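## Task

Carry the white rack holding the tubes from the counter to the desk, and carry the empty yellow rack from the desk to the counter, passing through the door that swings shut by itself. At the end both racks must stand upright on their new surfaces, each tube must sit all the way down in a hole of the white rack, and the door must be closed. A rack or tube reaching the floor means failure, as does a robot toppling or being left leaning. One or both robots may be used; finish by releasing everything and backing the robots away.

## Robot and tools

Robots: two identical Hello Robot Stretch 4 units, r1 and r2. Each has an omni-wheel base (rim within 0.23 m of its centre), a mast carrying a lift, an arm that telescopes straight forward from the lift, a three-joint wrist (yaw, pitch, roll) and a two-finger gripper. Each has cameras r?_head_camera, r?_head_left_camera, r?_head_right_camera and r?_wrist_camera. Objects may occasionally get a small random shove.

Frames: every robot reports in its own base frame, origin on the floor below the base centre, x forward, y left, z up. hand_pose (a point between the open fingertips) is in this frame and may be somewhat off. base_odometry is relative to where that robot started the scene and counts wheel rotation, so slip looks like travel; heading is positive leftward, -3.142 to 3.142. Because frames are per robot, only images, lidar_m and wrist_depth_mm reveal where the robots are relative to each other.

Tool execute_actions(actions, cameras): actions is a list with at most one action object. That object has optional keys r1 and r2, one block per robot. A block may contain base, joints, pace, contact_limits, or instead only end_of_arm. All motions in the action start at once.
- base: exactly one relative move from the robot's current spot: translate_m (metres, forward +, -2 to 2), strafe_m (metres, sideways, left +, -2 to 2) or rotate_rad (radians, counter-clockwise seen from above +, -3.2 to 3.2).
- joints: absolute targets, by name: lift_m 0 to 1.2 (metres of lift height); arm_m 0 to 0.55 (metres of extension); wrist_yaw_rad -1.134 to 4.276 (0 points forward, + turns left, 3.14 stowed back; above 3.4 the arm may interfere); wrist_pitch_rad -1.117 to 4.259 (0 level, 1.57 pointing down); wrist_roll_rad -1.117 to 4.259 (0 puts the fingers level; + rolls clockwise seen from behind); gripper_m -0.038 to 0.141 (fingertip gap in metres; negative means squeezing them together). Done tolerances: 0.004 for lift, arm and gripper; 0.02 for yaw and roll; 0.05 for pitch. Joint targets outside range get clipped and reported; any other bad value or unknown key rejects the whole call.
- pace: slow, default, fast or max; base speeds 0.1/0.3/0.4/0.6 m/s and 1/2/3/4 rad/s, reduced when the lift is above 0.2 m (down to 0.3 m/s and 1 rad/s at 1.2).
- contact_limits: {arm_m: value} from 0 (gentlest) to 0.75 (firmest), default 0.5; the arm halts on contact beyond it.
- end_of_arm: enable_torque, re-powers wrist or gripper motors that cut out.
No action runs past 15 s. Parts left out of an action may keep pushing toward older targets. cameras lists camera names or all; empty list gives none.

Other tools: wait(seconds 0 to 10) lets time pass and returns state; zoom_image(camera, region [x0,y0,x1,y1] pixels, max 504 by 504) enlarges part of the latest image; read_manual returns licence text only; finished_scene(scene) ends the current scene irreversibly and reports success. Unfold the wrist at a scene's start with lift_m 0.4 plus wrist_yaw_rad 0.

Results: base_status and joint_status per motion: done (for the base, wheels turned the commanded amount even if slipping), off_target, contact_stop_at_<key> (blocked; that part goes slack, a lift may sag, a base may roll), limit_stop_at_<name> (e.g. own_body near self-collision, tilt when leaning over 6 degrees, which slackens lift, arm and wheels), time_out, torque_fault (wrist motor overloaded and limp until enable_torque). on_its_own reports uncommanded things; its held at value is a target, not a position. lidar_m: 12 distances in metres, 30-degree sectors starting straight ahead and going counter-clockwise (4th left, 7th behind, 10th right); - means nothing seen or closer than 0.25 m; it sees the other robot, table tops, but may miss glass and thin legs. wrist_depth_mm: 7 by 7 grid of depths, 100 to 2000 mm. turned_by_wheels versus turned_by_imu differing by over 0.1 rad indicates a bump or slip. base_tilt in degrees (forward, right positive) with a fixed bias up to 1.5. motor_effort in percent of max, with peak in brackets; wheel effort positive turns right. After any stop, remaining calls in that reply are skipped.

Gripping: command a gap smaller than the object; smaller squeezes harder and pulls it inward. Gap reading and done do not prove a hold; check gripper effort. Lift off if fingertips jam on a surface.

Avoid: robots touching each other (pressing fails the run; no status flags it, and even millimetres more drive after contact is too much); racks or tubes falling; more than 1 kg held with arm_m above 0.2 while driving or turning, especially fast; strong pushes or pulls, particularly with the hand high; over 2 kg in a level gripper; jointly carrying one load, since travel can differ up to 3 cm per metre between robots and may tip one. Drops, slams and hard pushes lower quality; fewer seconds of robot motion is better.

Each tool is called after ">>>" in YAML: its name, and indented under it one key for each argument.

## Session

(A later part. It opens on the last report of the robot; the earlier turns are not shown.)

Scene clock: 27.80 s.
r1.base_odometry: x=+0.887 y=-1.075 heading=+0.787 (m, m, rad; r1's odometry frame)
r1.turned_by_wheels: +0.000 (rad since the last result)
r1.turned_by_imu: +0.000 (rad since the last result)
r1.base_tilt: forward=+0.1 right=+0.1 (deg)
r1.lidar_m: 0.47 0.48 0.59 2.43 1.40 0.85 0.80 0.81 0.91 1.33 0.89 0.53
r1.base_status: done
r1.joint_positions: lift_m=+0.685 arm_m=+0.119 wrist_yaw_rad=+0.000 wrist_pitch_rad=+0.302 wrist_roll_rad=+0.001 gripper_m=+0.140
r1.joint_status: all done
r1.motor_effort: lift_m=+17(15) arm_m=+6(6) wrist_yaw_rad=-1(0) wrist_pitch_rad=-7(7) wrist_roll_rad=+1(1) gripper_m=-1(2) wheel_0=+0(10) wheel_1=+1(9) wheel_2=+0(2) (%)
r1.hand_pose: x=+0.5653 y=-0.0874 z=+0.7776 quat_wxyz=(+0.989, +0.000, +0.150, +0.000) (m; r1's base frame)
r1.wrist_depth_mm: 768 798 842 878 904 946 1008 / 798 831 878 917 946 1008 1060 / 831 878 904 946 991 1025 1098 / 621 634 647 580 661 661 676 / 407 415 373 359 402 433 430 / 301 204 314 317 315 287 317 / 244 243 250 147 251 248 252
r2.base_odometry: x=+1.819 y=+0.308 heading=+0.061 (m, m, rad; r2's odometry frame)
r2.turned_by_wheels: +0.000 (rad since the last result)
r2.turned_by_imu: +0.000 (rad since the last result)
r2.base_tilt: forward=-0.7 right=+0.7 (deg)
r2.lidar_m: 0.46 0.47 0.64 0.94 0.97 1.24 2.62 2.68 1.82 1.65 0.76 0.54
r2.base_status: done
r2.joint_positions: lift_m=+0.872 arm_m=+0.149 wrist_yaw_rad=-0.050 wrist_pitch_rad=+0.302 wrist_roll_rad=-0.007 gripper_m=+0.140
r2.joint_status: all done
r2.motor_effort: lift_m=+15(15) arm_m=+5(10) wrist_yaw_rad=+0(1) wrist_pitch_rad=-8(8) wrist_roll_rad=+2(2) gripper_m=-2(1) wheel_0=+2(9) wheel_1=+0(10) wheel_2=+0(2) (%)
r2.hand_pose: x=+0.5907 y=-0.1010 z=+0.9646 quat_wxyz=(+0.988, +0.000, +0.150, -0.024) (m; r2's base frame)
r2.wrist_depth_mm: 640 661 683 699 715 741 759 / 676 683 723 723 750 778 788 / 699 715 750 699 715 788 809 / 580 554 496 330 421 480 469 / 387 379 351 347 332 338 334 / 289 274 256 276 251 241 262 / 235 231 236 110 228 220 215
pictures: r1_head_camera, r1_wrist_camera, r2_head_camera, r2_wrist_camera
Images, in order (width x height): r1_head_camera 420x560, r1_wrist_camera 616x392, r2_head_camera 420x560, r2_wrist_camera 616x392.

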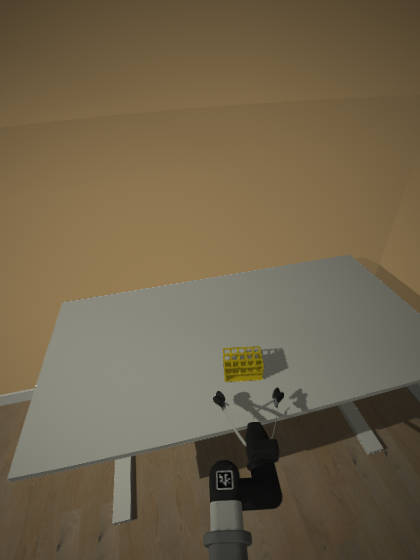

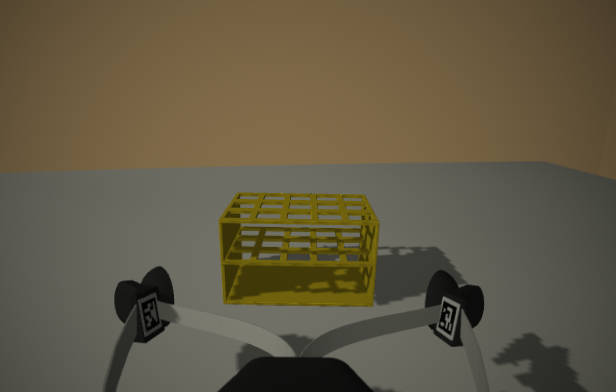

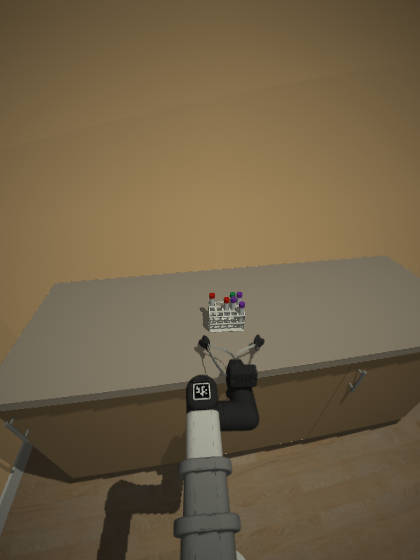

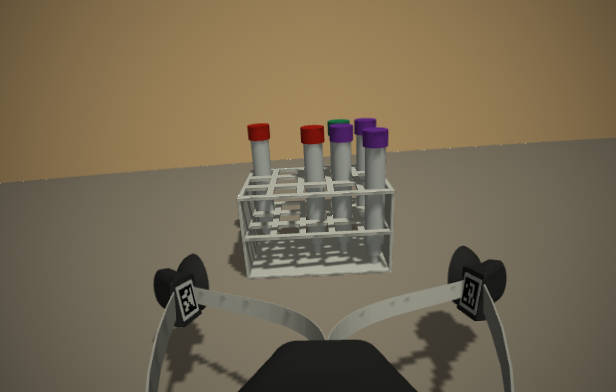

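>>> execute_actions:
  actions:
    - {"r1": {"joints": {"lift_m": 0.668, "arm_m": 0.192, "gripper_m": 0.141}, "pace": "default"}, "r2": {"joints": {"lift_m": 0.862, "arm_m": 0.224, "gripper_m": 0.141}, "pace": "default"}}
  cameras: ["r1_head_camera", "r1_wrist_camera", "r2_head_camera", "r2_wrist_camera"]

Scene clock: 29.63 s.
r1.base_odometry: x=+0.887 y=-1.075 heading=+0.787 (m, m, rad; r1's odometry frame)
r1.turned_by_wheels: +0.000 (rad since the last result)
r1.turned_by_imu: +0.000 (rad since the last result)
r1.base_tilt: forward=+0.0 right=+0.2 (deg)
r1.lidar_m: 0.47 0.48 0.59 2.43 1.40 0.87 0.81 0.81 0.91 1.32 0.87 0.55
r1.base_status: not commanded
r1.joint_positions: lift_m=+0.668 arm_m=+0.191 wrist_yaw_rad=+0.000 wrist_pitch_rad=+0.302 wrist_roll_rad=+0.001 gripper_m=+0.141
r1.joint_status: all done
r1.motor_effort: lift_m=+17(18) arm_m=+6(7) wrist_yaw_rad=-1(0) wrist_pitch_rad=-7(7) wrist_roll_rad=+0(0) gripper_m=+0(3) wheel_0=+0(0) wheel_1=+1(1) wheel_2=+0(0) (%)
r1.hand_pose: x=+0.6373 y=-0.0874 z=+0.7606 quat_wxyz=(+0.989, +0.000, +0.150, +0.000) (m; r1's base frame)
r1.wrist_depth_mm: 715 741 768 798 854 891 931 / 750 768 809 831 891 931 976 / 759 788 842 878 904 976 1025 / 559 574 525 580 591 603 609 / 370 373 286 310 317 387 389 / 273 203 237 266 258 257 283 / 220 220 224 147 225 224 229
r2.base_odometry: x=+1.819 y=+0.308 heading=+0.061 (m, m, rad; r2's odometry frame)
r2.turned_by_wheels: +0.000 (rad since the last result)
r2.turned_by_imu: +0.000 (rad since the last result)
r2.base_tilt: forward=-0.6 right=+0.6 (deg)
r2.lidar_m: 0.47 0.48 0.66 0.94 0.96 1.24 2.61 2.65 1.80 1.65 0.75 0.52
r2.base_status: not commanded
r2.joint_positions: lift_m=+0.862 arm_m=+0.223 wrist_yaw_rad=-0.050 wrist_pitch_rad=+0.302 wrist_roll_rad=-0.007 gripper_m=+0.141
r2.joint_status: all done
r2.motor_effort: lift_m=+15(16) arm_m=+5(6) wrist_yaw_rad=+0(1) wrist_pitch_rad=-8(8) wrist_roll_rad=+2(2) gripper_m=+2(2) wheel_0=+2(2) wheel_1=+0(0) wheel_2=+0(0) (%)
r2.hand_pose: x=+0.6647 y=-0.1010 z=+0.9546 quat_wxyz=(+0.988, +0.000, +0.150, -0.024) (m; r2's base frame)
r2.wrist_depth_mm: 585 591 615 627 654 668 683 / 603 621 647 654 683 699 723 / 640 654 668 683 276 732 741 / 544 512 462 250 249 445 439 / 364 355 282 265 253 315 310 / 272 257 242 256 236 226 243 / 221 218 222 110 214 205 202
pictures: r1_head_camera, r1_wrist_camera, r2_head_camera, r2_wrist_camera
Images, in order (width x height): r1_head_camera 420x560, r1_wrist_camera 616x392, r2_head_camera 420x560, r2_wrist_camera 616x392.

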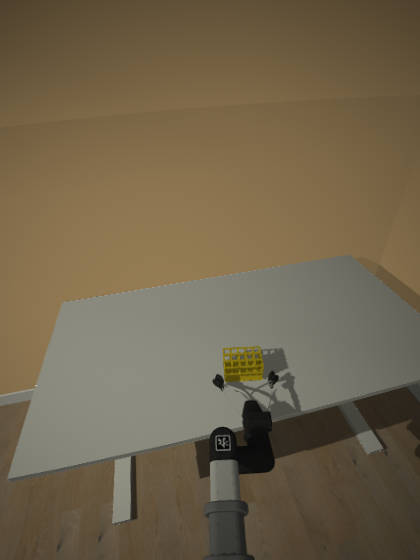

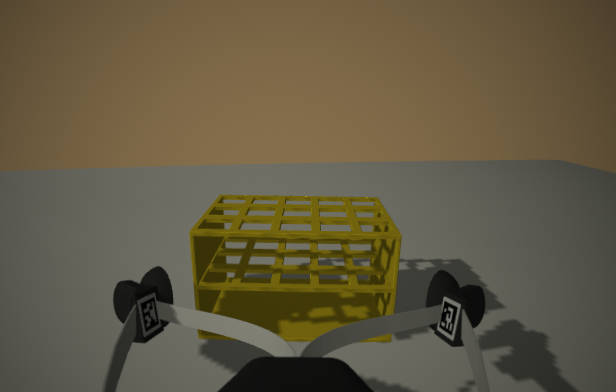

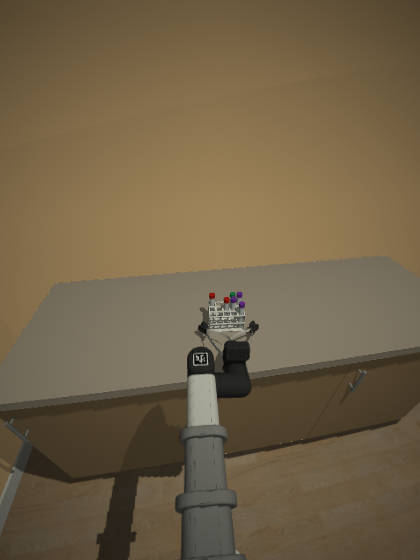

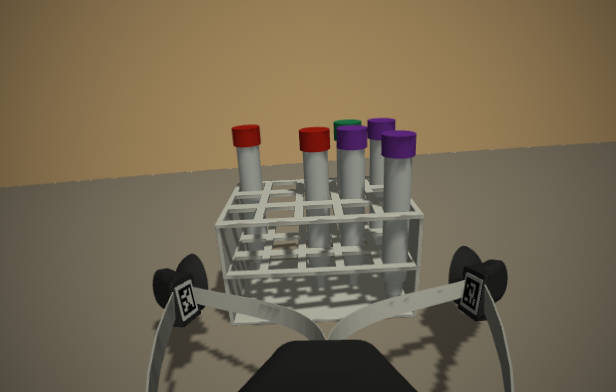

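>>> execute_actions:
  actions:
    - {"r1": {"joints": {"arm_m": 0.233}, "pace": "default"}, "r2": {"joints": {"arm_m": 0.263}, "pace": "default"}}
  cameras: ["r1_head_camera", "r1_wrist_camera", "r2_head_camera", "r2_wrist_camera"]

Scene clock: 30.77 s.
r1.base_odometry: x=+0.887 y=-1.075 heading=+0.787 (m, m, rad; r1's odometry frame)
r1.turned_by_wheels: +0.000 (rad since the last result)
r1.turned_by_imu: +0.000 (rad since the last result)
r1.base_tilt: forward=+0.1 right=+0.1 (deg)
r1.lidar_m: 0.47 0.48 0.58 2.43 1.36 0.87 0.80 0.81 0.93 1.32 0.89 0.53
r1.base_status: not commanded
r1.joint_positions: lift_m=+0.668 arm_m=+0.232 wrist_yaw_rad=+0.000 wrist_pitch_rad=+0.302 wrist_roll_rad=+0.001 gripper_m=+0.141
r1.joint_status: all done
r1.motor_effort: lift_m=+17(17) arm_m=+6(7) wrist_yaw_rad=-1(0) wrist_pitch_rad=-7(7) wrist_roll_rad=+0(0) gripper_m=+0(2) wheel_0=+0(0) wheel_1=+1(1) wheel_2=+0(0) (%)
r1.hand_pose: x=+0.6783 y=-0.0874 z=+0.7606 quat_wxyz=(+0.989, +0.000, +0.150, +0.000) (m; r1's base frame)
r1.wrist_depth_mm: 691 707 741 788 809 854 891 / 707 732 768 809 842 891 931 / 741 768 809 831 878 931 976 / 559 569 574 580 591 603 609 / 368 375 228 235 236 389 387 / 272 197 223 238 213 257 285 / 221 219 219 147 222 224 228
r2.base_odometry: x=+1.819 y=+0.308 heading=+0.061 (m, m, rad; r2's odometry frame)
r2.turned_by_wheels: +0.000 (rad since the last result)
r2.turned_by_imu: +0.000 (rad since the last result)
r2.base_tilt: forward=-0.7 right=+0.6 (deg)
r2.lidar_m: 0.48 0.49 0.64 0.94 0.96 1.26 2.62 2.66 1.79 1.63 0.76 0.51
r2.base_status: not commanded
r2.joint_positions: lift_m=+0.862 arm_m=+0.262 wrist_yaw_rad=-0.050 wrist_pitch_rad=+0.302 wrist_roll_rad=-0.007 gripper_m=+0.141
r2.joint_status: all done
r2.motor_effort: lift_m=+15(15) arm_m=+5(8) wrist_yaw_rad=+0(1) wrist_pitch_rad=-8(8) wrist_roll_rad=+2(3) gripper_m=-1(2) wheel_0=+1(2) wheel_1=+0(0) wheel_2=+0(0) (%)
r2.hand_pose: x=+0.7037 y=-0.1010 z=+0.9546 quat_wxyz=(+0.988, +0.000, +0.150, -0.024) (m; r2's base frame)
r2.wrist_depth_mm: 544 564 574 591 609 621 640 / 564 580 603 615 634 654 668 / 591 609 634 634 231 691 707 / 535 521 459 237 211 445 433 / 359 355 218 225 200 317 315 / 272 258 213 206 201 226 243 / 222 216 214 110 207 204 202
pictures: r1_head_camera, r1_wrist_camera, r2_head_camera, r2_wrist_camera
Images, in order (width x height): r1_head_camera 420x560, r1_wrist_camera 616x392, r2_head_camera 420x560, r2_wrist_camera 616x392.

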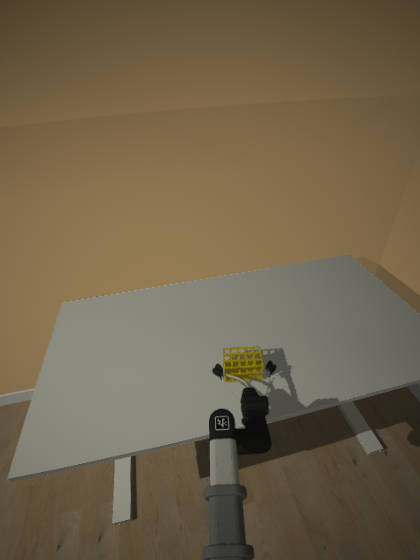

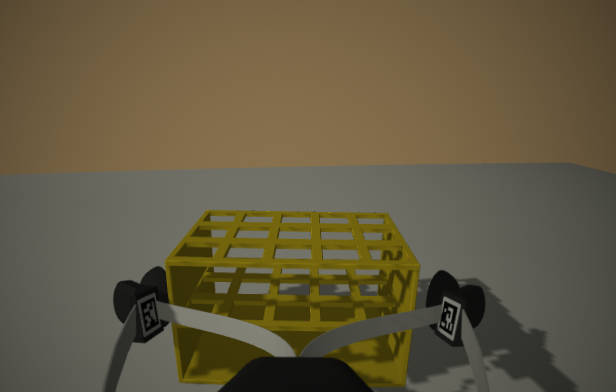

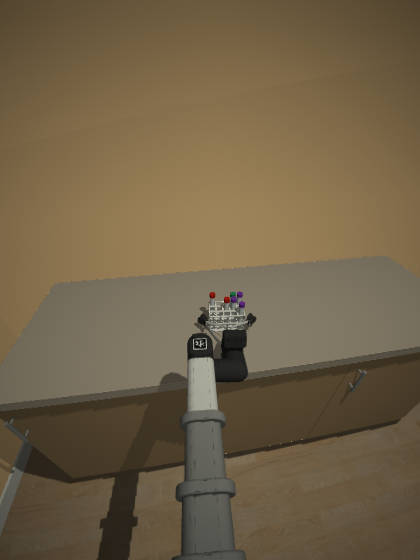

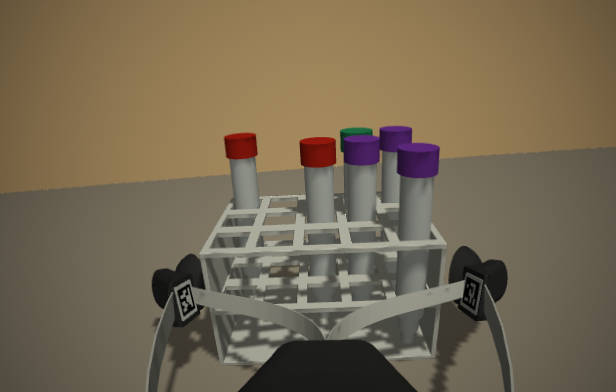

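>>> execute_actions:
  actions:
    - {"r1": {"joints": {"gripper_m": 0.09}}, "r2": {"joints": {"gripper_m": 0.09}}}
  cameras: ["r1_wrist_camera", "r2_wrist_camera"]

Scene clock: 32.43 s.
r1.base_odometry: x=+0.887 y=-1.075 heading=+0.787 (m, m, rad; r1's odometry frame)
r1.turned_by_wheels: +0.000 (rad since the last result)
r1.turned_by_imu: +0.000 (rad since the last result)
r1.base_tilt: forward=+0.0 right=+0.1 (deg)
r1.lidar_m: 0.48 0.48 0.59 2.44 1.39 0.87 0.81 0.82 0.93 1.33 0.90 0.54
r1.base_status: not commanded
r1.joint_positions: lift_m=+0.668 arm_m=+0.232 wrist_yaw_rad=+0.000 wrist_pitch_rad=+0.303 wrist_roll_rad=+0.001 gripper_m=+0.090
r1.joint_status: all done
r1.motor_effort: lift_m=+17(17) arm_m=+6(6) wrist_yaw_rad=+0(1) wrist_pitch_rad=-9(9) wrist_roll_rad=+0(1) gripper_m=-24(21) wheel_0=+0(0) wheel_1=+1(1) wheel_2=+0(0) (%)
r1.hand_pose: x=+0.6782 y=-0.0874 z=+0.7605 quat_wxyz=(+0.989, +0.000, +0.151, +0.000) (m; r1's base frame)
r1.wrist_depth_mm: 683 707 741 788 809 842 904 / 707 741 768 809 831 878 931 / 741 768 809 842 891 904 960 / 554 564 569 585 585 597 603 / 366 373 218 224 241 387 387 / 271 187 210 220 209 271 283 / 220 212 200 228 207 216 227
r2.base_odometry: x=+1.819 y=+0.308 heading=+0.061 (m, m, rad; r2's odometry frame)
r2.turned_by_wheels: +0.000 (rad since the last result)
r2.turned_by_imu: +0.000 (rad since the last result)
r2.base_tilt: forward=-0.7 right=+0.7 (deg)
r2.lidar_m: 0.46 0.48 0.63 0.94 0.95 1.23 2.62 2.67 1.80 1.66 0.78 0.50
r2.base_status: not commanded
r2.joint_positions: lift_m=+0.862 arm_m=+0.262 wrist_yaw_rad=-0.050 wrist_pitch_rad=+0.303 wrist_roll_rad=-0.007 gripper_m=+0.090
r2.joint_status: all done
r2.motor_effort: lift_m=+15(15) arm_m=+5(5) wrist_yaw_rad=+0(1) wrist_pitch_rad=-11(11) wrist_roll_rad=+3(2) gripper_m=-17(15) wheel_0=+2(2) wheel_1=+0(0) wheel_2=+0(0) (%)
r2.hand_pose: x=+0.7036 y=-0.1010 z=+0.9543 quat_wxyz=(+0.988, +0.000, +0.151, -0.024) (m; r2's base frame)
r2.wrist_depth_mm: 549 564 580 591 609 621 640 / 569 580 603 627 640 661 676 / 597 615 634 647 218 683 699 / 530 512 455 251 200 442 430 / 359 349 213 214 193 314 310 / 271 256 196 226 198 182 242 / 220 214 213 110 199 203 201
pictures: r1_wrist_camera, r2_wrist_camera
Images, in order (width x height): r1_wrist_camera 616x392, r2_wrist_camera 616x392.

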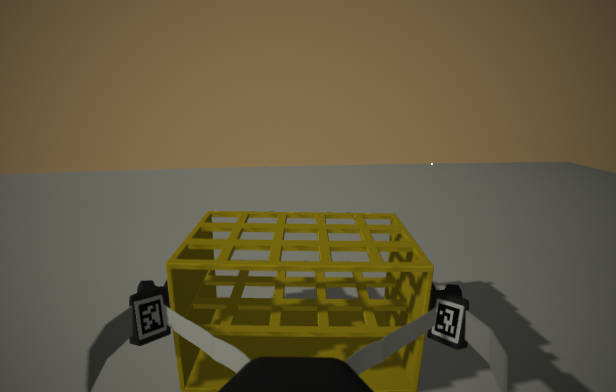

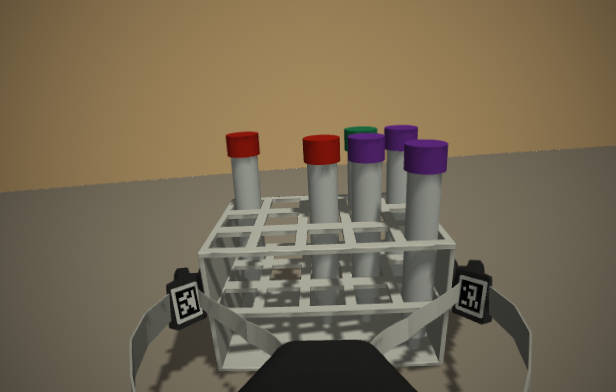

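>>> execute_actions:
  actions:
    - {"r1": {"joints": {"lift_m": 0.72, "gripper_m": 0.085}}, "r2": {"joints": {"lift_m": 0.915, "gripper_m": 0.08}}}
  cameras: ["r1_wrist_camera", "r2_wrist_camera", "r1_head_camera", "r2_head_camera"]

Scene clock: 35.60 s.
r1.base_odometry: x=+0.887 y=-1.075 heading=+0.787 (m, m, rad; r1's odometry frame)
r1.turned_by_wheels: +0.000 (rad since the last result)
r1.turned_by_imu: +0.000 (rad since the last result)
r1.base_tilt: forward=+0.0 right=+0.1 (deg)
r1.lidar_m: 0.46 0.47 0.58 2.42 1.38 0.88 0.82 0.81 0.93 1.32 0.89 0.55
r1.base_status: not commanded
r1.joint_positions: lift_m=+0.720 arm_m=+0.232 wrist_yaw_rad=+0.000 wrist_pitch_rad=+0.303 wrist_roll_rad=+0.001 gripper_m=+0.085
r1.joint_status: all done
r1.motor_effort: lift_m=+23(24) arm_m=+6(6) wrist_yaw_rad=+0(1) wrist_pitch_rad=-9(9) wrist_roll_rad=+0(0) gripper_m=-25(28) wheel_0=+1(0) wheel_1=+1(1) wheel_2=+0(0) (%)
r1.hand_pose: x=+0.6782 y=-0.0874 z=+0.8120 quat_wxyz=(+0.989, +0.000, +0.151, +0.000) (m; r1's base frame)
r1.wrist_depth_mm: 683 723 741 778 820 842 891 / 707 741 768 809 842 891 917 / 741 768 809 831 891 917 946 / 741 741 759 778 768 778 798 / 480 488 217 224 224 512 508 / 359 185 207 218 208 357 375 / 285 281 193 225 206 283 306
r2.base_odometry: x=+1.819 y=+0.308 heading=+0.061 (m, m, rad; r2's odometry frame)
r2.turned_by_wheels: +0.000 (rad since the last result)
r2.turned_by_imu: +0.000 (rad since the last result)
r2.base_tilt: forward=-0.7 right=+0.7 (deg)
r2.lidar_m: 0.48 0.48 0.64 0.95 0.97 1.22 2.64 2.68 1.80 1.65 0.74 0.53
r2.base_status: not commanded
r2.joint_positions: lift_m=+0.915 arm_m=+0.262 wrist_yaw_rad=-0.050 wrist_pitch_rad=+0.303 wrist_roll_rad=-0.007 gripper_m=+0.080
r2.joint_status: all done
r2.motor_effort: lift_m=+21(22) arm_m=+5(6) wrist_yaw_rad=+0(0) wrist_pitch_rad=-12(12) wrist_roll_rad=+3(2) gripper_m=-19(19) wheel_0=+2(2) wheel_1=+0(0) wheel_2=+0(0) (%)
r2.hand_pose: x=+0.7036 y=-0.1010 z=+1.0068 quat_wxyz=(+0.988, +0.000, +0.151, -0.024) (m; r2's base frame)
r2.wrist_depth_mm: 544 559 574 591 609 627 634 / 574 585 609 621 640 647 676 / 591 609 634 647 213 691 715 / 627 634 597 249 198 591 569 / 480 462 216 209 185 415 407 / 357 338 192 222 192 179 320 / 290 285 268 109 198 267 260
pictures: r1_head_camera, r1_wrist_camera, r2_head_camera, r2_wrist_camera
Images, in order (width x height): r1_head_camera 420x560, r1_wrist_camera 616x392, r2_head_camera 420x560, r2_wrist_camera 616x392.

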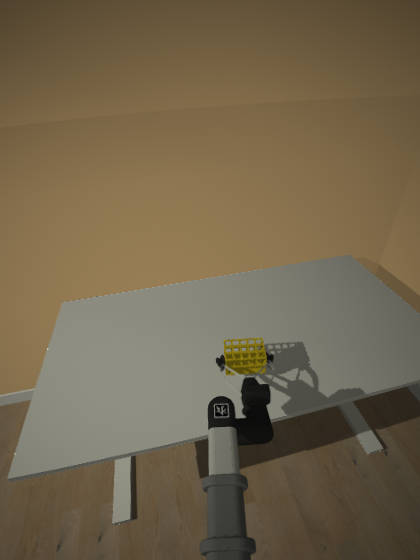

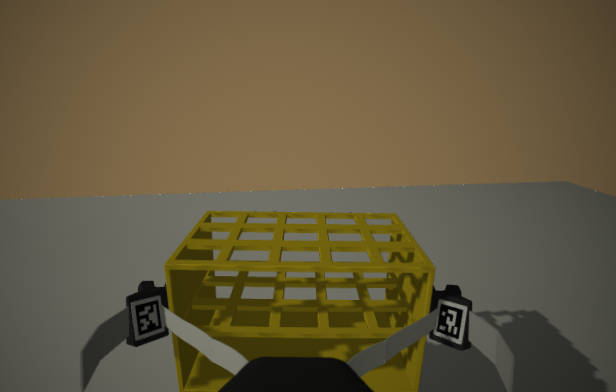

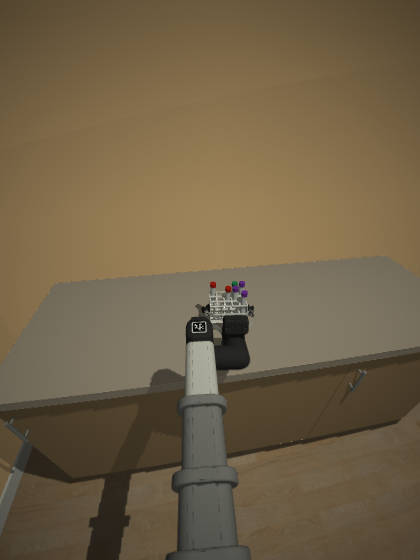

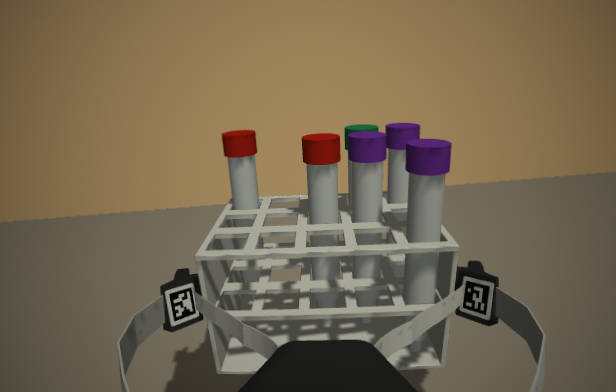

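>>> execute_actions:
  actions:
    - {"r1": {"base": {"rotate_rad": 0.2}, "joints": {"arm_m": 0.0}, "pace": "default"}, "r2": {"base": {"translate_m": -0.25}, "joints": {"arm_m": 0.0, "wrist_yaw_rad": 0.0}, "pace": "default"}}

Scene clock: 39.77 s.
r1.base_odometry: x=+0.887 y=-1.075 heading=+0.987 (m, m, rad; r1's odometry frame)
r1.turned_by_wheels: +0.200 (rad since the last result)
r1.turned_by_imu: +0.200 (rad since the last result)
r1.base_tilt: forward=+0.1 right=+0.1 (deg)
r1.lidar_m: 0.42 0.48 0.67 2.43 1.08 0.86 0.80 0.81 1.04 1.32 0.70 0.49
r1.base_status: done
r1.joint_positions: lift_m=+0.720 arm_m=+0.001 wrist_yaw_rad=+0.000 wrist_pitch_rad=+0.303 wrist_roll_rad=+0.001 gripper_m=+0.085
r1.joint_status: all done
r1.motor_effort: lift_m=+23(23) arm_m=-6(7) wrist_yaw_rad=+0(2) wrist_pitch_rad=-10(10) wrist_roll_rad=+1(0) gripper_m=-25(24) wheel_0=-3(7) wheel_1=-2(7) wheel_2=+0(6) (%)
r1.hand_pose: x=+0.4473 y=-0.0874 z=+0.8119 quat_wxyz=(+0.989, +0.000, +0.151, +0.000) (m; r1's base frame)
r1.wrist_depth_mm: 946 946 960 960 946 946 946 / 976 991 976 976 976 991 976 / 1008 1008 991 1008 1025 1025 1025 / 750 750 768 778 788 798 809 / 492 496 216 224 225 517 512 / 364 186 208 219 208 362 375 / 287 282 193 227 206 286 309
r2.base_odometry: x=+1.569 y=+0.293 heading=+0.061 (m, m, rad; r2's odometry frame)
r2.turned_by_wheels: +0.000 (rad since the last result)
r2.turned_by_imu: +0.000 (rad since the last result)
r2.base_tilt: forward=-0.7 right=+0.7 (deg)
r2.lidar_m: 0.40 0.72 1.01 0.91 0.93 1.21 2.35 2.41 1.75 1.68 1.14 0.46
r2.base_status: done
r2.joint_positions: lift_m=+0.915 arm_m=+0.001 wrist_yaw_rad=+0.000 wrist_pitch_rad=+0.304 wrist_roll_rad=-0.007 gripper_m=+0.080
r2.joint_status: all done
r2.motor_effort: lift_m=+20(21) arm_m=-5(8) wrist_yaw_rad=+0(5) wrist_pitch_rad=-12(12) wrist_roll_rad=+2(2) gripper_m=-20(20) wheel_0=-3(6) wheel_1=-1(6) wheel_2=+0(10) (%)
r2.hand_pose: x=+0.4471 y=-0.0875 z=+1.0068 quat_wxyz=(+0.988, -0.003, +0.151, +0.000) (m; r2's base frame)
r2.wrist_depth_mm: 991 976 1025 1042 1060 1060 1118 / 1060 1042 1078 1098 1078 1138 1160 / 1078 1098 1098 976 212 976 931 / 723 699 609 245 198 597 564 / 544 539 217 211 185 585 597 / 585 580 192 222 193 179 634 / 627 627 621 110 198 661 683
pictures: r1_head_camera, r1_head_left_camera, r1_head_right_camera, r1_wrist_camera, r2_head_camera, r2_head_left_camera, r2_head_right_camera, r2_wrist_camera
Images, in order (width x height): r1_head_camera 420x560, r1_head_left_camera 420x672, r1_head_right_camera 420x672, r1_wrist_camera 616x392, r2_head_camera 420x560, r2_head_left_camera 420x672, r2_head_right_camera 420x672, r2_wrist_camera 616x392.

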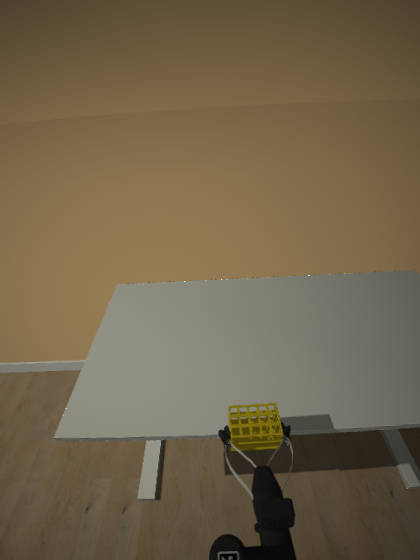

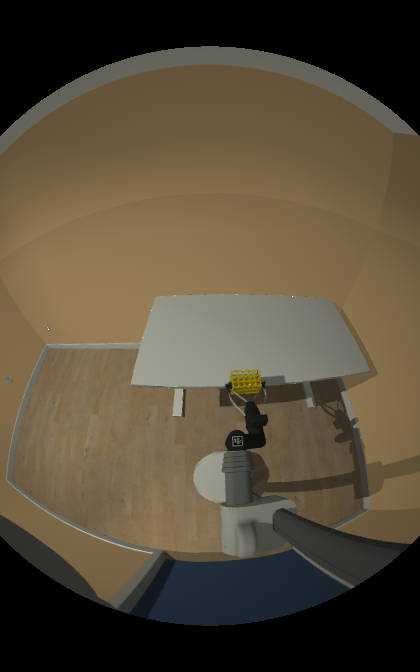

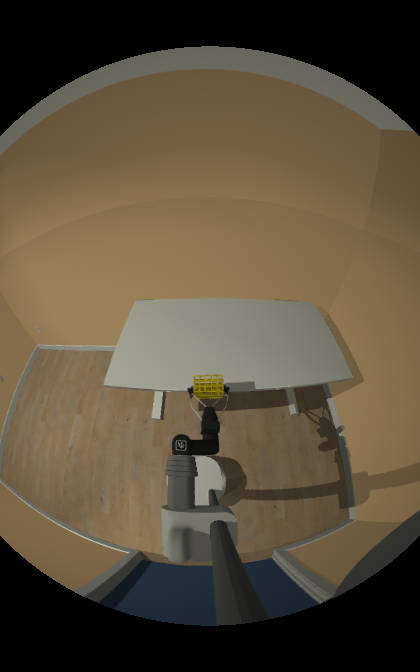

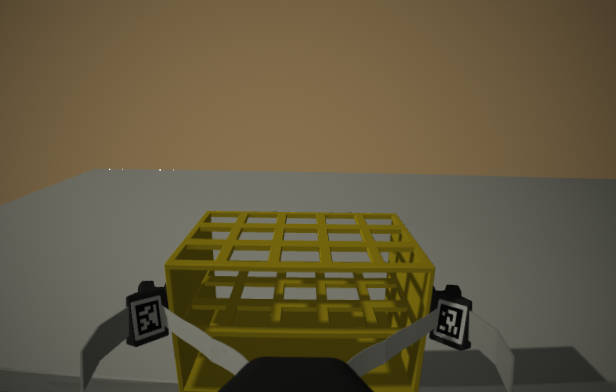

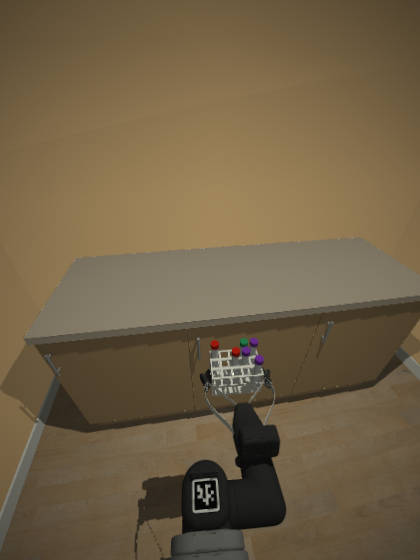

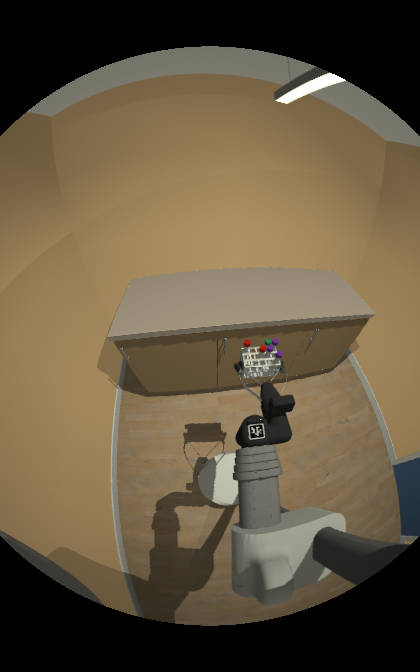

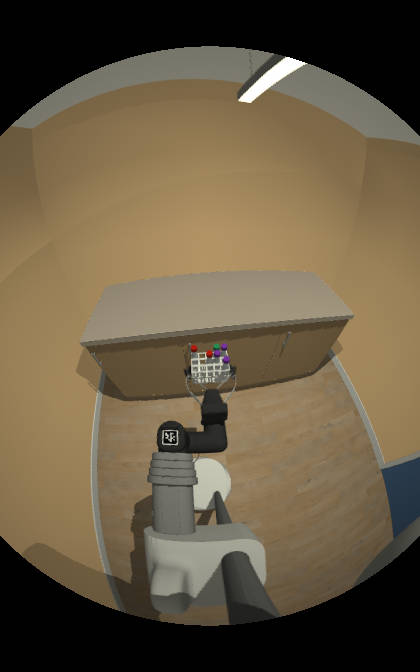

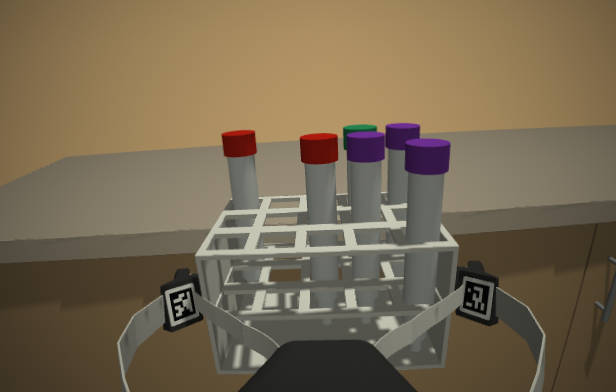

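>>> zoom_image:
  camera: "r1_head_right_camera"
  region: [60, 480, 360, 640]

>>> zoom_image:
  camera: "r1_head_left_camera"
  region: [60, 480, 360, 640]

Region (60, 480, 360, 640) of r1_head_right_camera's 420x672 image, scaled by 1.680, with more detail than that image has; it fills the top 269 rows of this view, and the rest is white.

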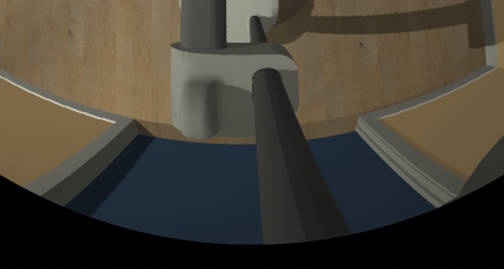

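Region (60, 480, 360, 640) of r1_head_left_camera's 420x672 image, scaled by 1.680, with more detail than that image has; it fills the top 269 rows of this view, and the rest is white.

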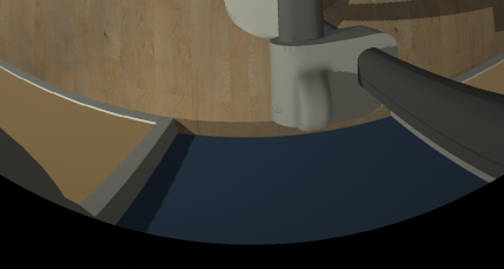

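>>> execute_actions:
  actions:
    - {"r1": {"base": {"translate_m": -0.53}, "pace": "fast"}, "r2": {"base": {"rotate_rad": -1.48}, "joints": {"lift_m": 0.75}, "pace": "slow"}}

Scene clock: 45.07 s.
r1.base_odometry: x=+0.595 y=-1.517 heading=+0.987 (m, m, rad; r1's odometry frame)
r1.turned_by_wheels: +0.000 (rad since the last result)
r1.turned_by_imu: +0.001 (rad since the last result)
r1.base_tilt: forward=+0.0 right=+0.1 (deg)
r1.lidar_m: 0.41 1.04 2.55 0.87 0.42 0.29 0.26 0.30 0.41 0.78 1.39 1.05
r1.base_status: done
r1.joint_positions: lift_m=+0.720 arm_m=+0.001 wrist_yaw_rad=+0.000 wrist_pitch_rad=+0.303 wrist_roll_rad=+0.001 gripper_m=+0.085
r1.joint_status: not commanded
r1.motor_effort: lift_m=+22(23) arm_m=-6(6) wrist_yaw_rad=+0(0) wrist_pitch_rad=-10(10) wrist_roll_rad=+0(0) gripper_m=-24(28) wheel_0=-1(7) wheel_1=+1(7) wheel_2=-2(13) (%)
r1.hand_pose: x=+0.4473 y=-0.0874 z=+0.8119 quat_wxyz=(+0.989, +0.000, +0.151, +0.000) (m; r1's base frame)
r1.wrist_depth_mm: 1430 1397 1397 1430 1430 1430 1430 / 1464 1499 1464 1464 1464 1464 1430 / 1499 1499 1464 1537 1537 1499 1576 / 1576 946 960 866 798 891 904 / 1661 1661 216 225 224 1661 1576 / 1576 185 208 220 208 1464 1537 / 1255 1229 193 226 206 1229 1308
r2.base_odometry: x=+1.569 y=+0.293 heading=-1.419 (m, m, rad; r2's odometry frame)
r2.turned_by_wheels: -1.479 (rad since the last result)
r2.turned_by_imu: -1.461 (rad since the last result)
r2.base_tilt: forward=-0.6 right=+0.6 (deg)
r2.lidar_m: 0.42 1.03 0.75 0.71 0.78 0.96 0.91 0.95 1.32 2.32 2.41 0.47
r2.base_status: done
r2.joint_positions: lift_m=+0.750 arm_m=+0.001 wrist_yaw_rad=+0.000 wrist_pitch_rad=+0.304 wrist_roll_rad=-0.007 gripper_m=+0.080
r2.joint_status: all done
r2.motor_effort: lift_m=+15(20) arm_m=-5(6) wrist_yaw_rad=+0(0) wrist_pitch_rad=-12(12) wrist_roll_rad=+2(3) gripper_m=-19(20) wheel_0=+4(7) wheel_1=+4(5) wheel_2=+3(6) (%)
r2.hand_pose: x=+0.4471 y=-0.0874 z=+0.8422 quat_wxyz=(+0.989, -0.003, +0.151, +0.000) (m; r2's base frame)
r2.wrist_depth_mm: 1308 1308 1308 1308 1281 1308 1255 / 1366 1397 1366 1397 1336 1366 1336 / 1430 1430 1430 1397 211 1397 1366 / 1042 1499 1499 249 201 1464 1464 / 1042 1661 217 211 184 1537 1618 / 1060 1464 193 222 192 179 1430 / 1042 1255 1205 110 198 1205 1160
pictures: r1_head_camera, r1_head_left_camera, r1_head_right_camera, r1_wrist_camera, r2_head_camera, r2_head_left_camera, r2_head_right_camera, r2_wrist_camera
Images, in order (width x height): r1_head_camera 420x560, r1_head_left_camera 420x672, r1_head_right_camera 420x672, r1_wrist_camera 616x392, r2_head_camera 420x560, r2_head_left_camera 420x672, r2_head_right_camera 420x672, r2_wrist_camera 616x392.

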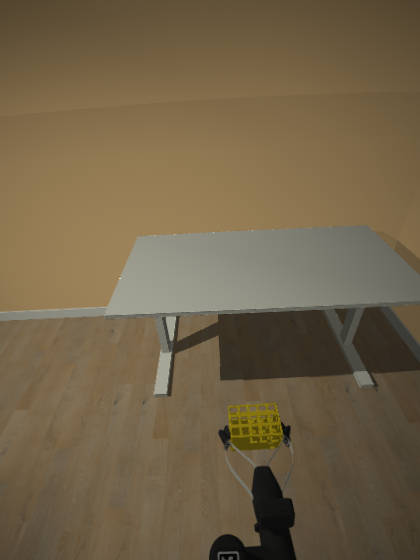

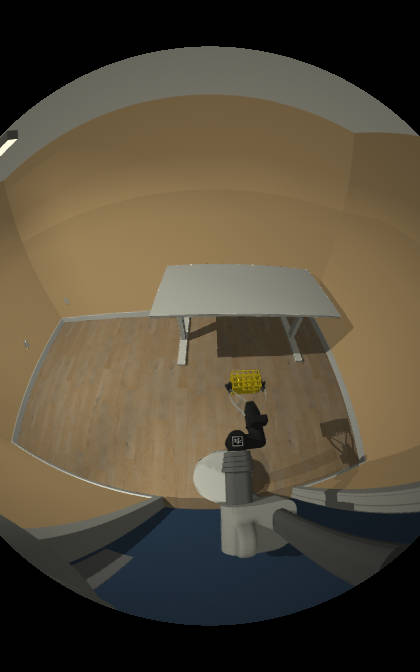

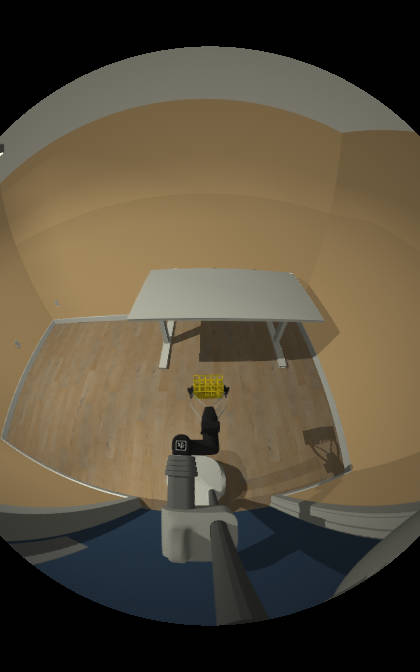

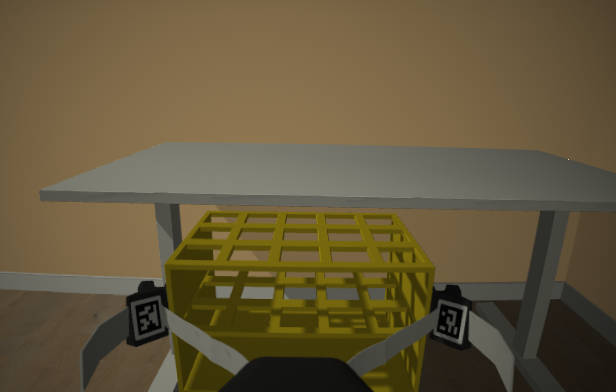

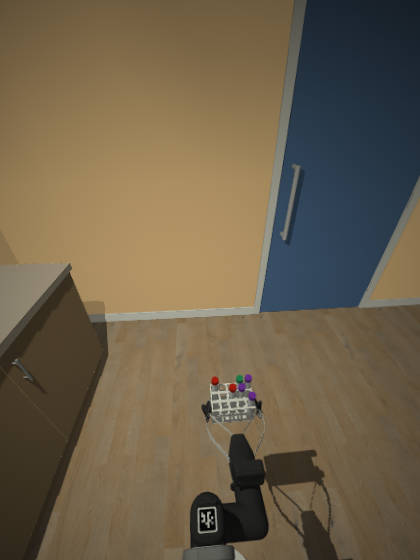

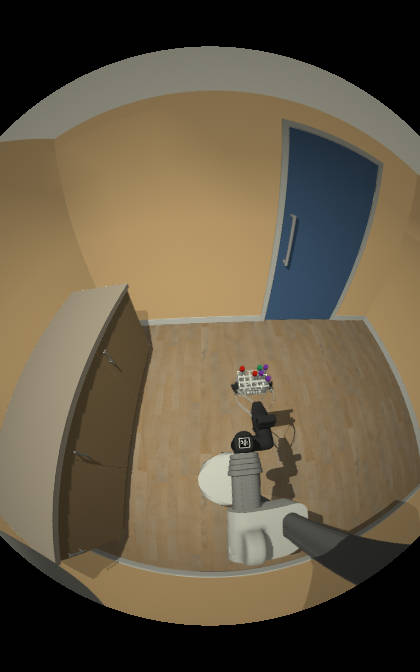

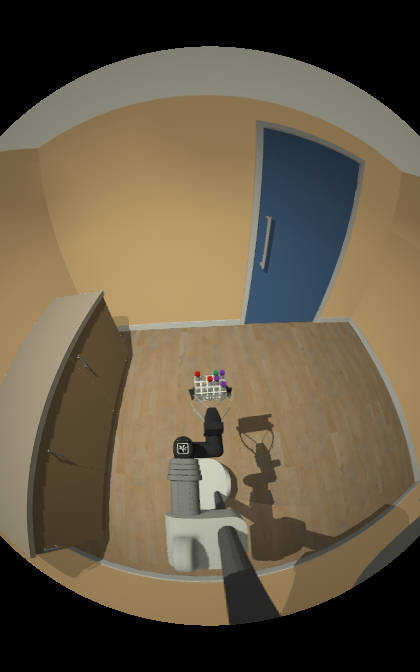

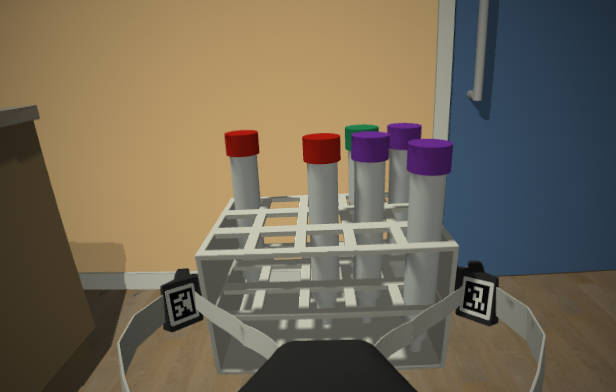

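>>> execute_actions:
  actions:
    - {"r1": {"base": {"strafe_m": 0.1}, "joints": {"lift_m": 0.25}, "pace": "max"}, "r2": {"base": {"translate_m": 0.4}, "pace": "default"}}
  cameras: ["r1_head_left_camera", "r1_head_right_camera", "r1_wrist_camera", "r2_head_camera"]

Scene clock: 48.73 s.
r1.base_odometry: x=+0.511 y=-1.462 heading=+0.987 (m, m, rad; r1's odometry frame)
r1.turned_by_wheels: +0.000 (rad since the last result)
r1.turned_by_imu: -0.001 (rad since the last result)
r1.base_tilt: forward=+0.0 right=+0.2 (deg)
r1.lidar_m: 0.43 1.05 2.44 0.86 0.41 0.28 0.26 0.30 0.42 0.76 1.42 1.04
r1.base_status: done
r1.joint_positions: lift_m=+0.250 arm_m=+0.001 wrist_yaw_rad=+0.000 wrist_pitch_rad=+0.303 wrist_roll_rad=+0.001 gripper_m=+0.085
r1.joint_status: all done
r1.motor_effort: lift_m=+19(18) arm_m=-6(6) wrist_yaw_rad=+0(0) wrist_pitch_rad=-10(10) wrist_roll_rad=+1(0) gripper_m=-25(24) wheel_0=+1(12) wheel_1=-2(13) wheel_2=+0(3) (%)
r1.hand_pose: x=+0.4473 y=-0.0874 z=+0.3422 quat_wxyz=(+0.989, +0.000, +0.151, +0.000) (m; r1's base frame)
r1.wrist_depth_mm: 1430 1430 1430 1464 1464 1397 1229 / 1499 1499 1430 1430 1464 1464 1464 / 1576 1537 1537 1499 1537 1499 1537 / 1537 1576 1464 1576 1537 1576 1537 / 1078 1078 217 225 225 1118 1118 / 798 185 208 220 209 788 820 / 621 609 193 226 206 627 661
r2.base_odometry: x=+1.630 y=-0.102 heading=-1.418 (m, m, rad; r2's odometry frame)
r2.turned_by_wheels: +0.000 (rad since the last result)
r2.turned_by_imu: -0.001 (rad since the last result)
r2.base_tilt: forward=-0.6 right=+0.7 (deg)
r2.lidar_m: 0.41 1.00 0.74 0.68 0.74 1.07 1.31 1.38 1.89 2.33 1.84 0.47
r2.base_status: done
r2.joint_positions: lift_m=+0.750 arm_m=+0.001 wrist_yaw_rad=+0.000 wrist_pitch_rad=+0.304 wrist_roll_rad=-0.007 gripper_m=+0.080
r2.joint_status: not commanded
r2.motor_effort: lift_m=+16(16) arm_m=-5(6) wrist_yaw_rad=+0(0) wrist_pitch_rad=-12(12) wrist_roll_rad=+2(3) gripper_m=-17(19) wheel_0=+1(7) wheel_1=+1(9) wheel_2=+1(10) (%)
r2.hand_pose: x=+0.4472 y=-0.0874 z=+0.8422 quat_wxyz=(+0.989, -0.003, +0.151, +0.001) (m; r2's base frame)
r2.wrist_depth_mm: 976 976 946 946 931 917 931 / 1008 1025 991 991 976 976 960 / 1060 1060 1042 1025 213 1060 1042 / 1118 1098 1098 250 199 1078 1060 / 1182 1205 216 211 185 1160 1160 / 1281 1229 192 222 192 179 1205 / 1308 1255 1205 110 198 1182 1138
pictures: r1_head_left_camera, r1_head_right_camera, r1_wrist_camera, r2_head_camera
Images, in order (width x height): r1_head_left_camera 420x672, r1_head_right_camera 420x672, r1_wrist_camera 616x392, r2_head_camera 420x560.

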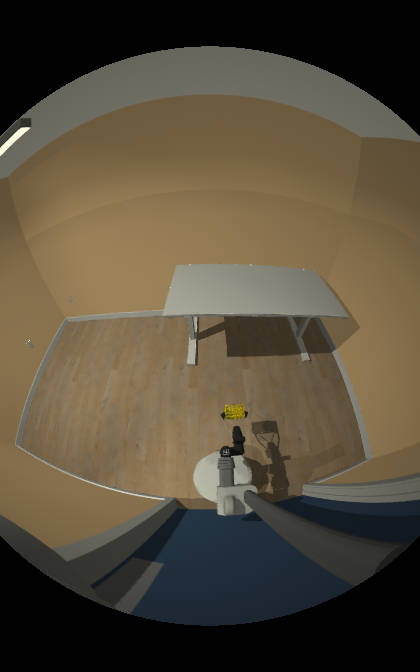

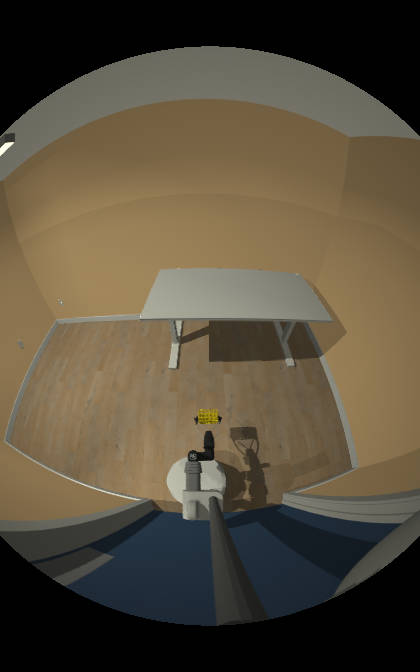

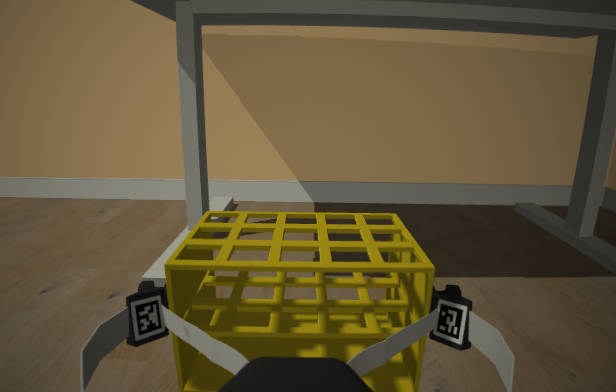

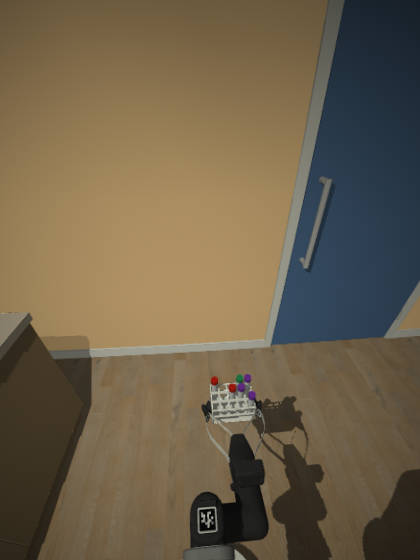

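>>> execute_actions:
  actions:
    - {"r1": {"base": {"translate_m": -0.45}, "pace": "default"}, "r2": {"base": {"translate_m": 0.45}, "pace": "default"}}
  cameras: ["r1_head_left_camera", "r1_head_right_camera", "r2_head_camera", "r2_head_right_camera"]

Scene clock: 55.63 s.
r1.base_odometry: x=+0.263 y=-1.837 heading=+0.987 (m, m, rad; r1's odometry frame)
r1.turned_by_wheels: +0.000 (rad since the last result)
r1.turned_by_imu: -0.002 (rad since the last result)
r1.base_tilt: forward=+0.0 right=+0.1 (deg)
r1.lidar_m: 0.42 2.35 0.36 0.39 0.82 0.50 0.29 0.26 0.28 0.36 0.70 1.53
r1.base_status: done
r1.joint_positions: lift_m=+0.250 arm_m=+0.001 wrist_yaw_rad=+0.000 wrist_pitch_rad=+0.303 wrist_roll_rad=+0.001 gripper_m=+0.085
r1.joint_status: not commanded
r1.motor_effort: lift_m=+20(20) arm_m=-5(6) wrist_yaw_rad=+0(5) wrist_pitch_rad=-9(10) wrist_roll_rad=+0(1) gripper_m=-26(25) wheel_0=-2(15) wheel_1=-2(16) wheel_2=+2(20) (%)
r1.hand_pose: x=+0.4471 y=-0.0874 z=+0.3421 quat_wxyz=(+0.989, +0.000, +0.151, +0.000) (m; r1's base frame)
r1.wrist_depth_mm: 1808 1808 1397 1366 1397 1336 1336 / 1921 1921 1921 1808 1863 1808 1808 / - - 1983 - - 1921 1983 / 1618 1661 1576 1661 1708 1576 1708 / 1042 1078 216 225 225 1138 1118 / 788 186 208 219 208 788 820 / 627 609 193 227 206 627 661
r2.base_odometry: x=+1.698 y=-0.547 heading=-1.418 (m, m, rad; r2's odometry frame)
r2.turned_by_wheels: +0.000 (rad since the last result)
r2.turned_by_imu: -0.001 (rad since the last result)
r2.base_tilt: forward=-0.5 right=+0.7 (deg)
r2.lidar_m: 0.44 0.85 0.76 0.69 0.76 1.06 1.76 1.84 2.46 0.84 0.80 0.49
r2.base_status: done
r2.joint_positions: lift_m=+0.750 arm_m=+0.001 wrist_yaw_rad=+0.000 wrist_pitch_rad=+0.304 wrist_roll_rad=-0.007 gripper_m=+0.080
r2.joint_status: not commanded
r2.motor_effort: lift_m=+16(16) arm_m=-5(5) wrist_yaw_rad=+0(0) wrist_pitch_rad=-12(12) wrist_roll_rad=+2(3) gripper_m=-18(21) wheel_0=+3(7) wheel_1=+1(6) wheel_2=+0(9) (%)
r2.hand_pose: x=+0.4471 y=-0.0874 z=+0.8421 quat_wxyz=(+0.989, -0.003, +0.151, +0.001) (m; r2's base frame)
r2.wrist_depth_mm: 559 554 544 539 539 535 539 / 585 585 580 580 569 564 564 / 621 603 597 597 213 585 585 / 647 647 627 627 197 621 615 / 707 691 217 210 186 654 654 / 759 723 193 222 192 180 691 / 798 768 750 110 198 750 917
pictures: r1_head_left_camera, r1_head_right_camera, r2_head_camera, r2_head_right_camera
Images, in order (width x height): r1_head_left_camera 420x672, r1_head_right_camera 420x672, r2_head_camera 420x560, r2_head_right_camera 420x672.

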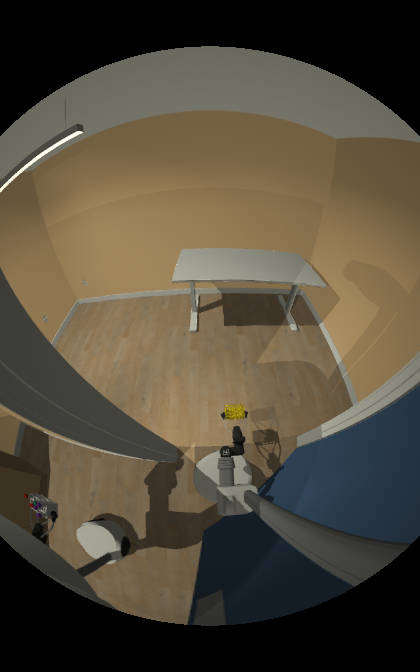

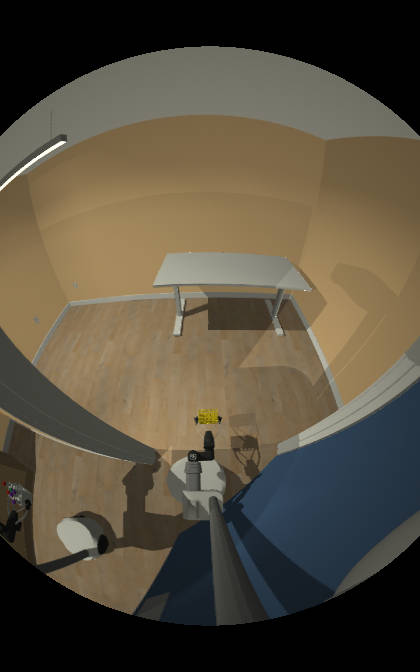

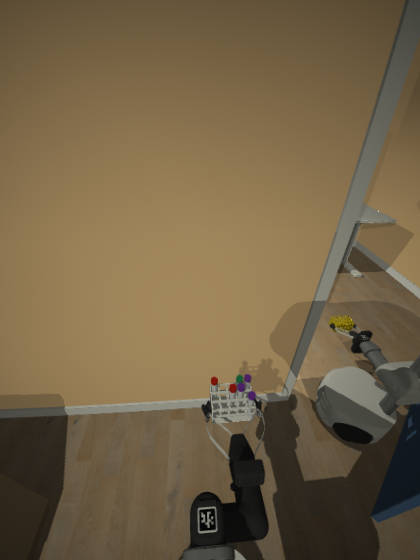

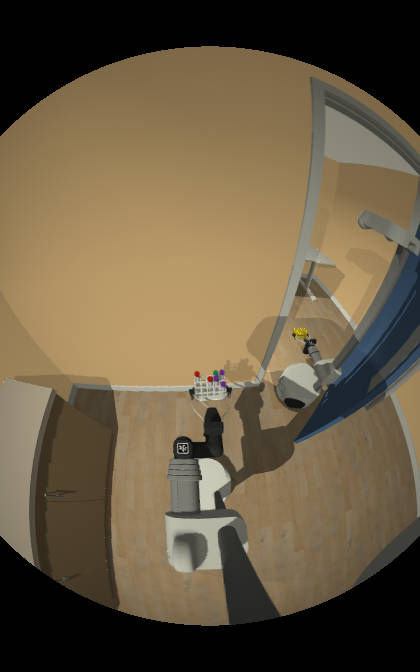

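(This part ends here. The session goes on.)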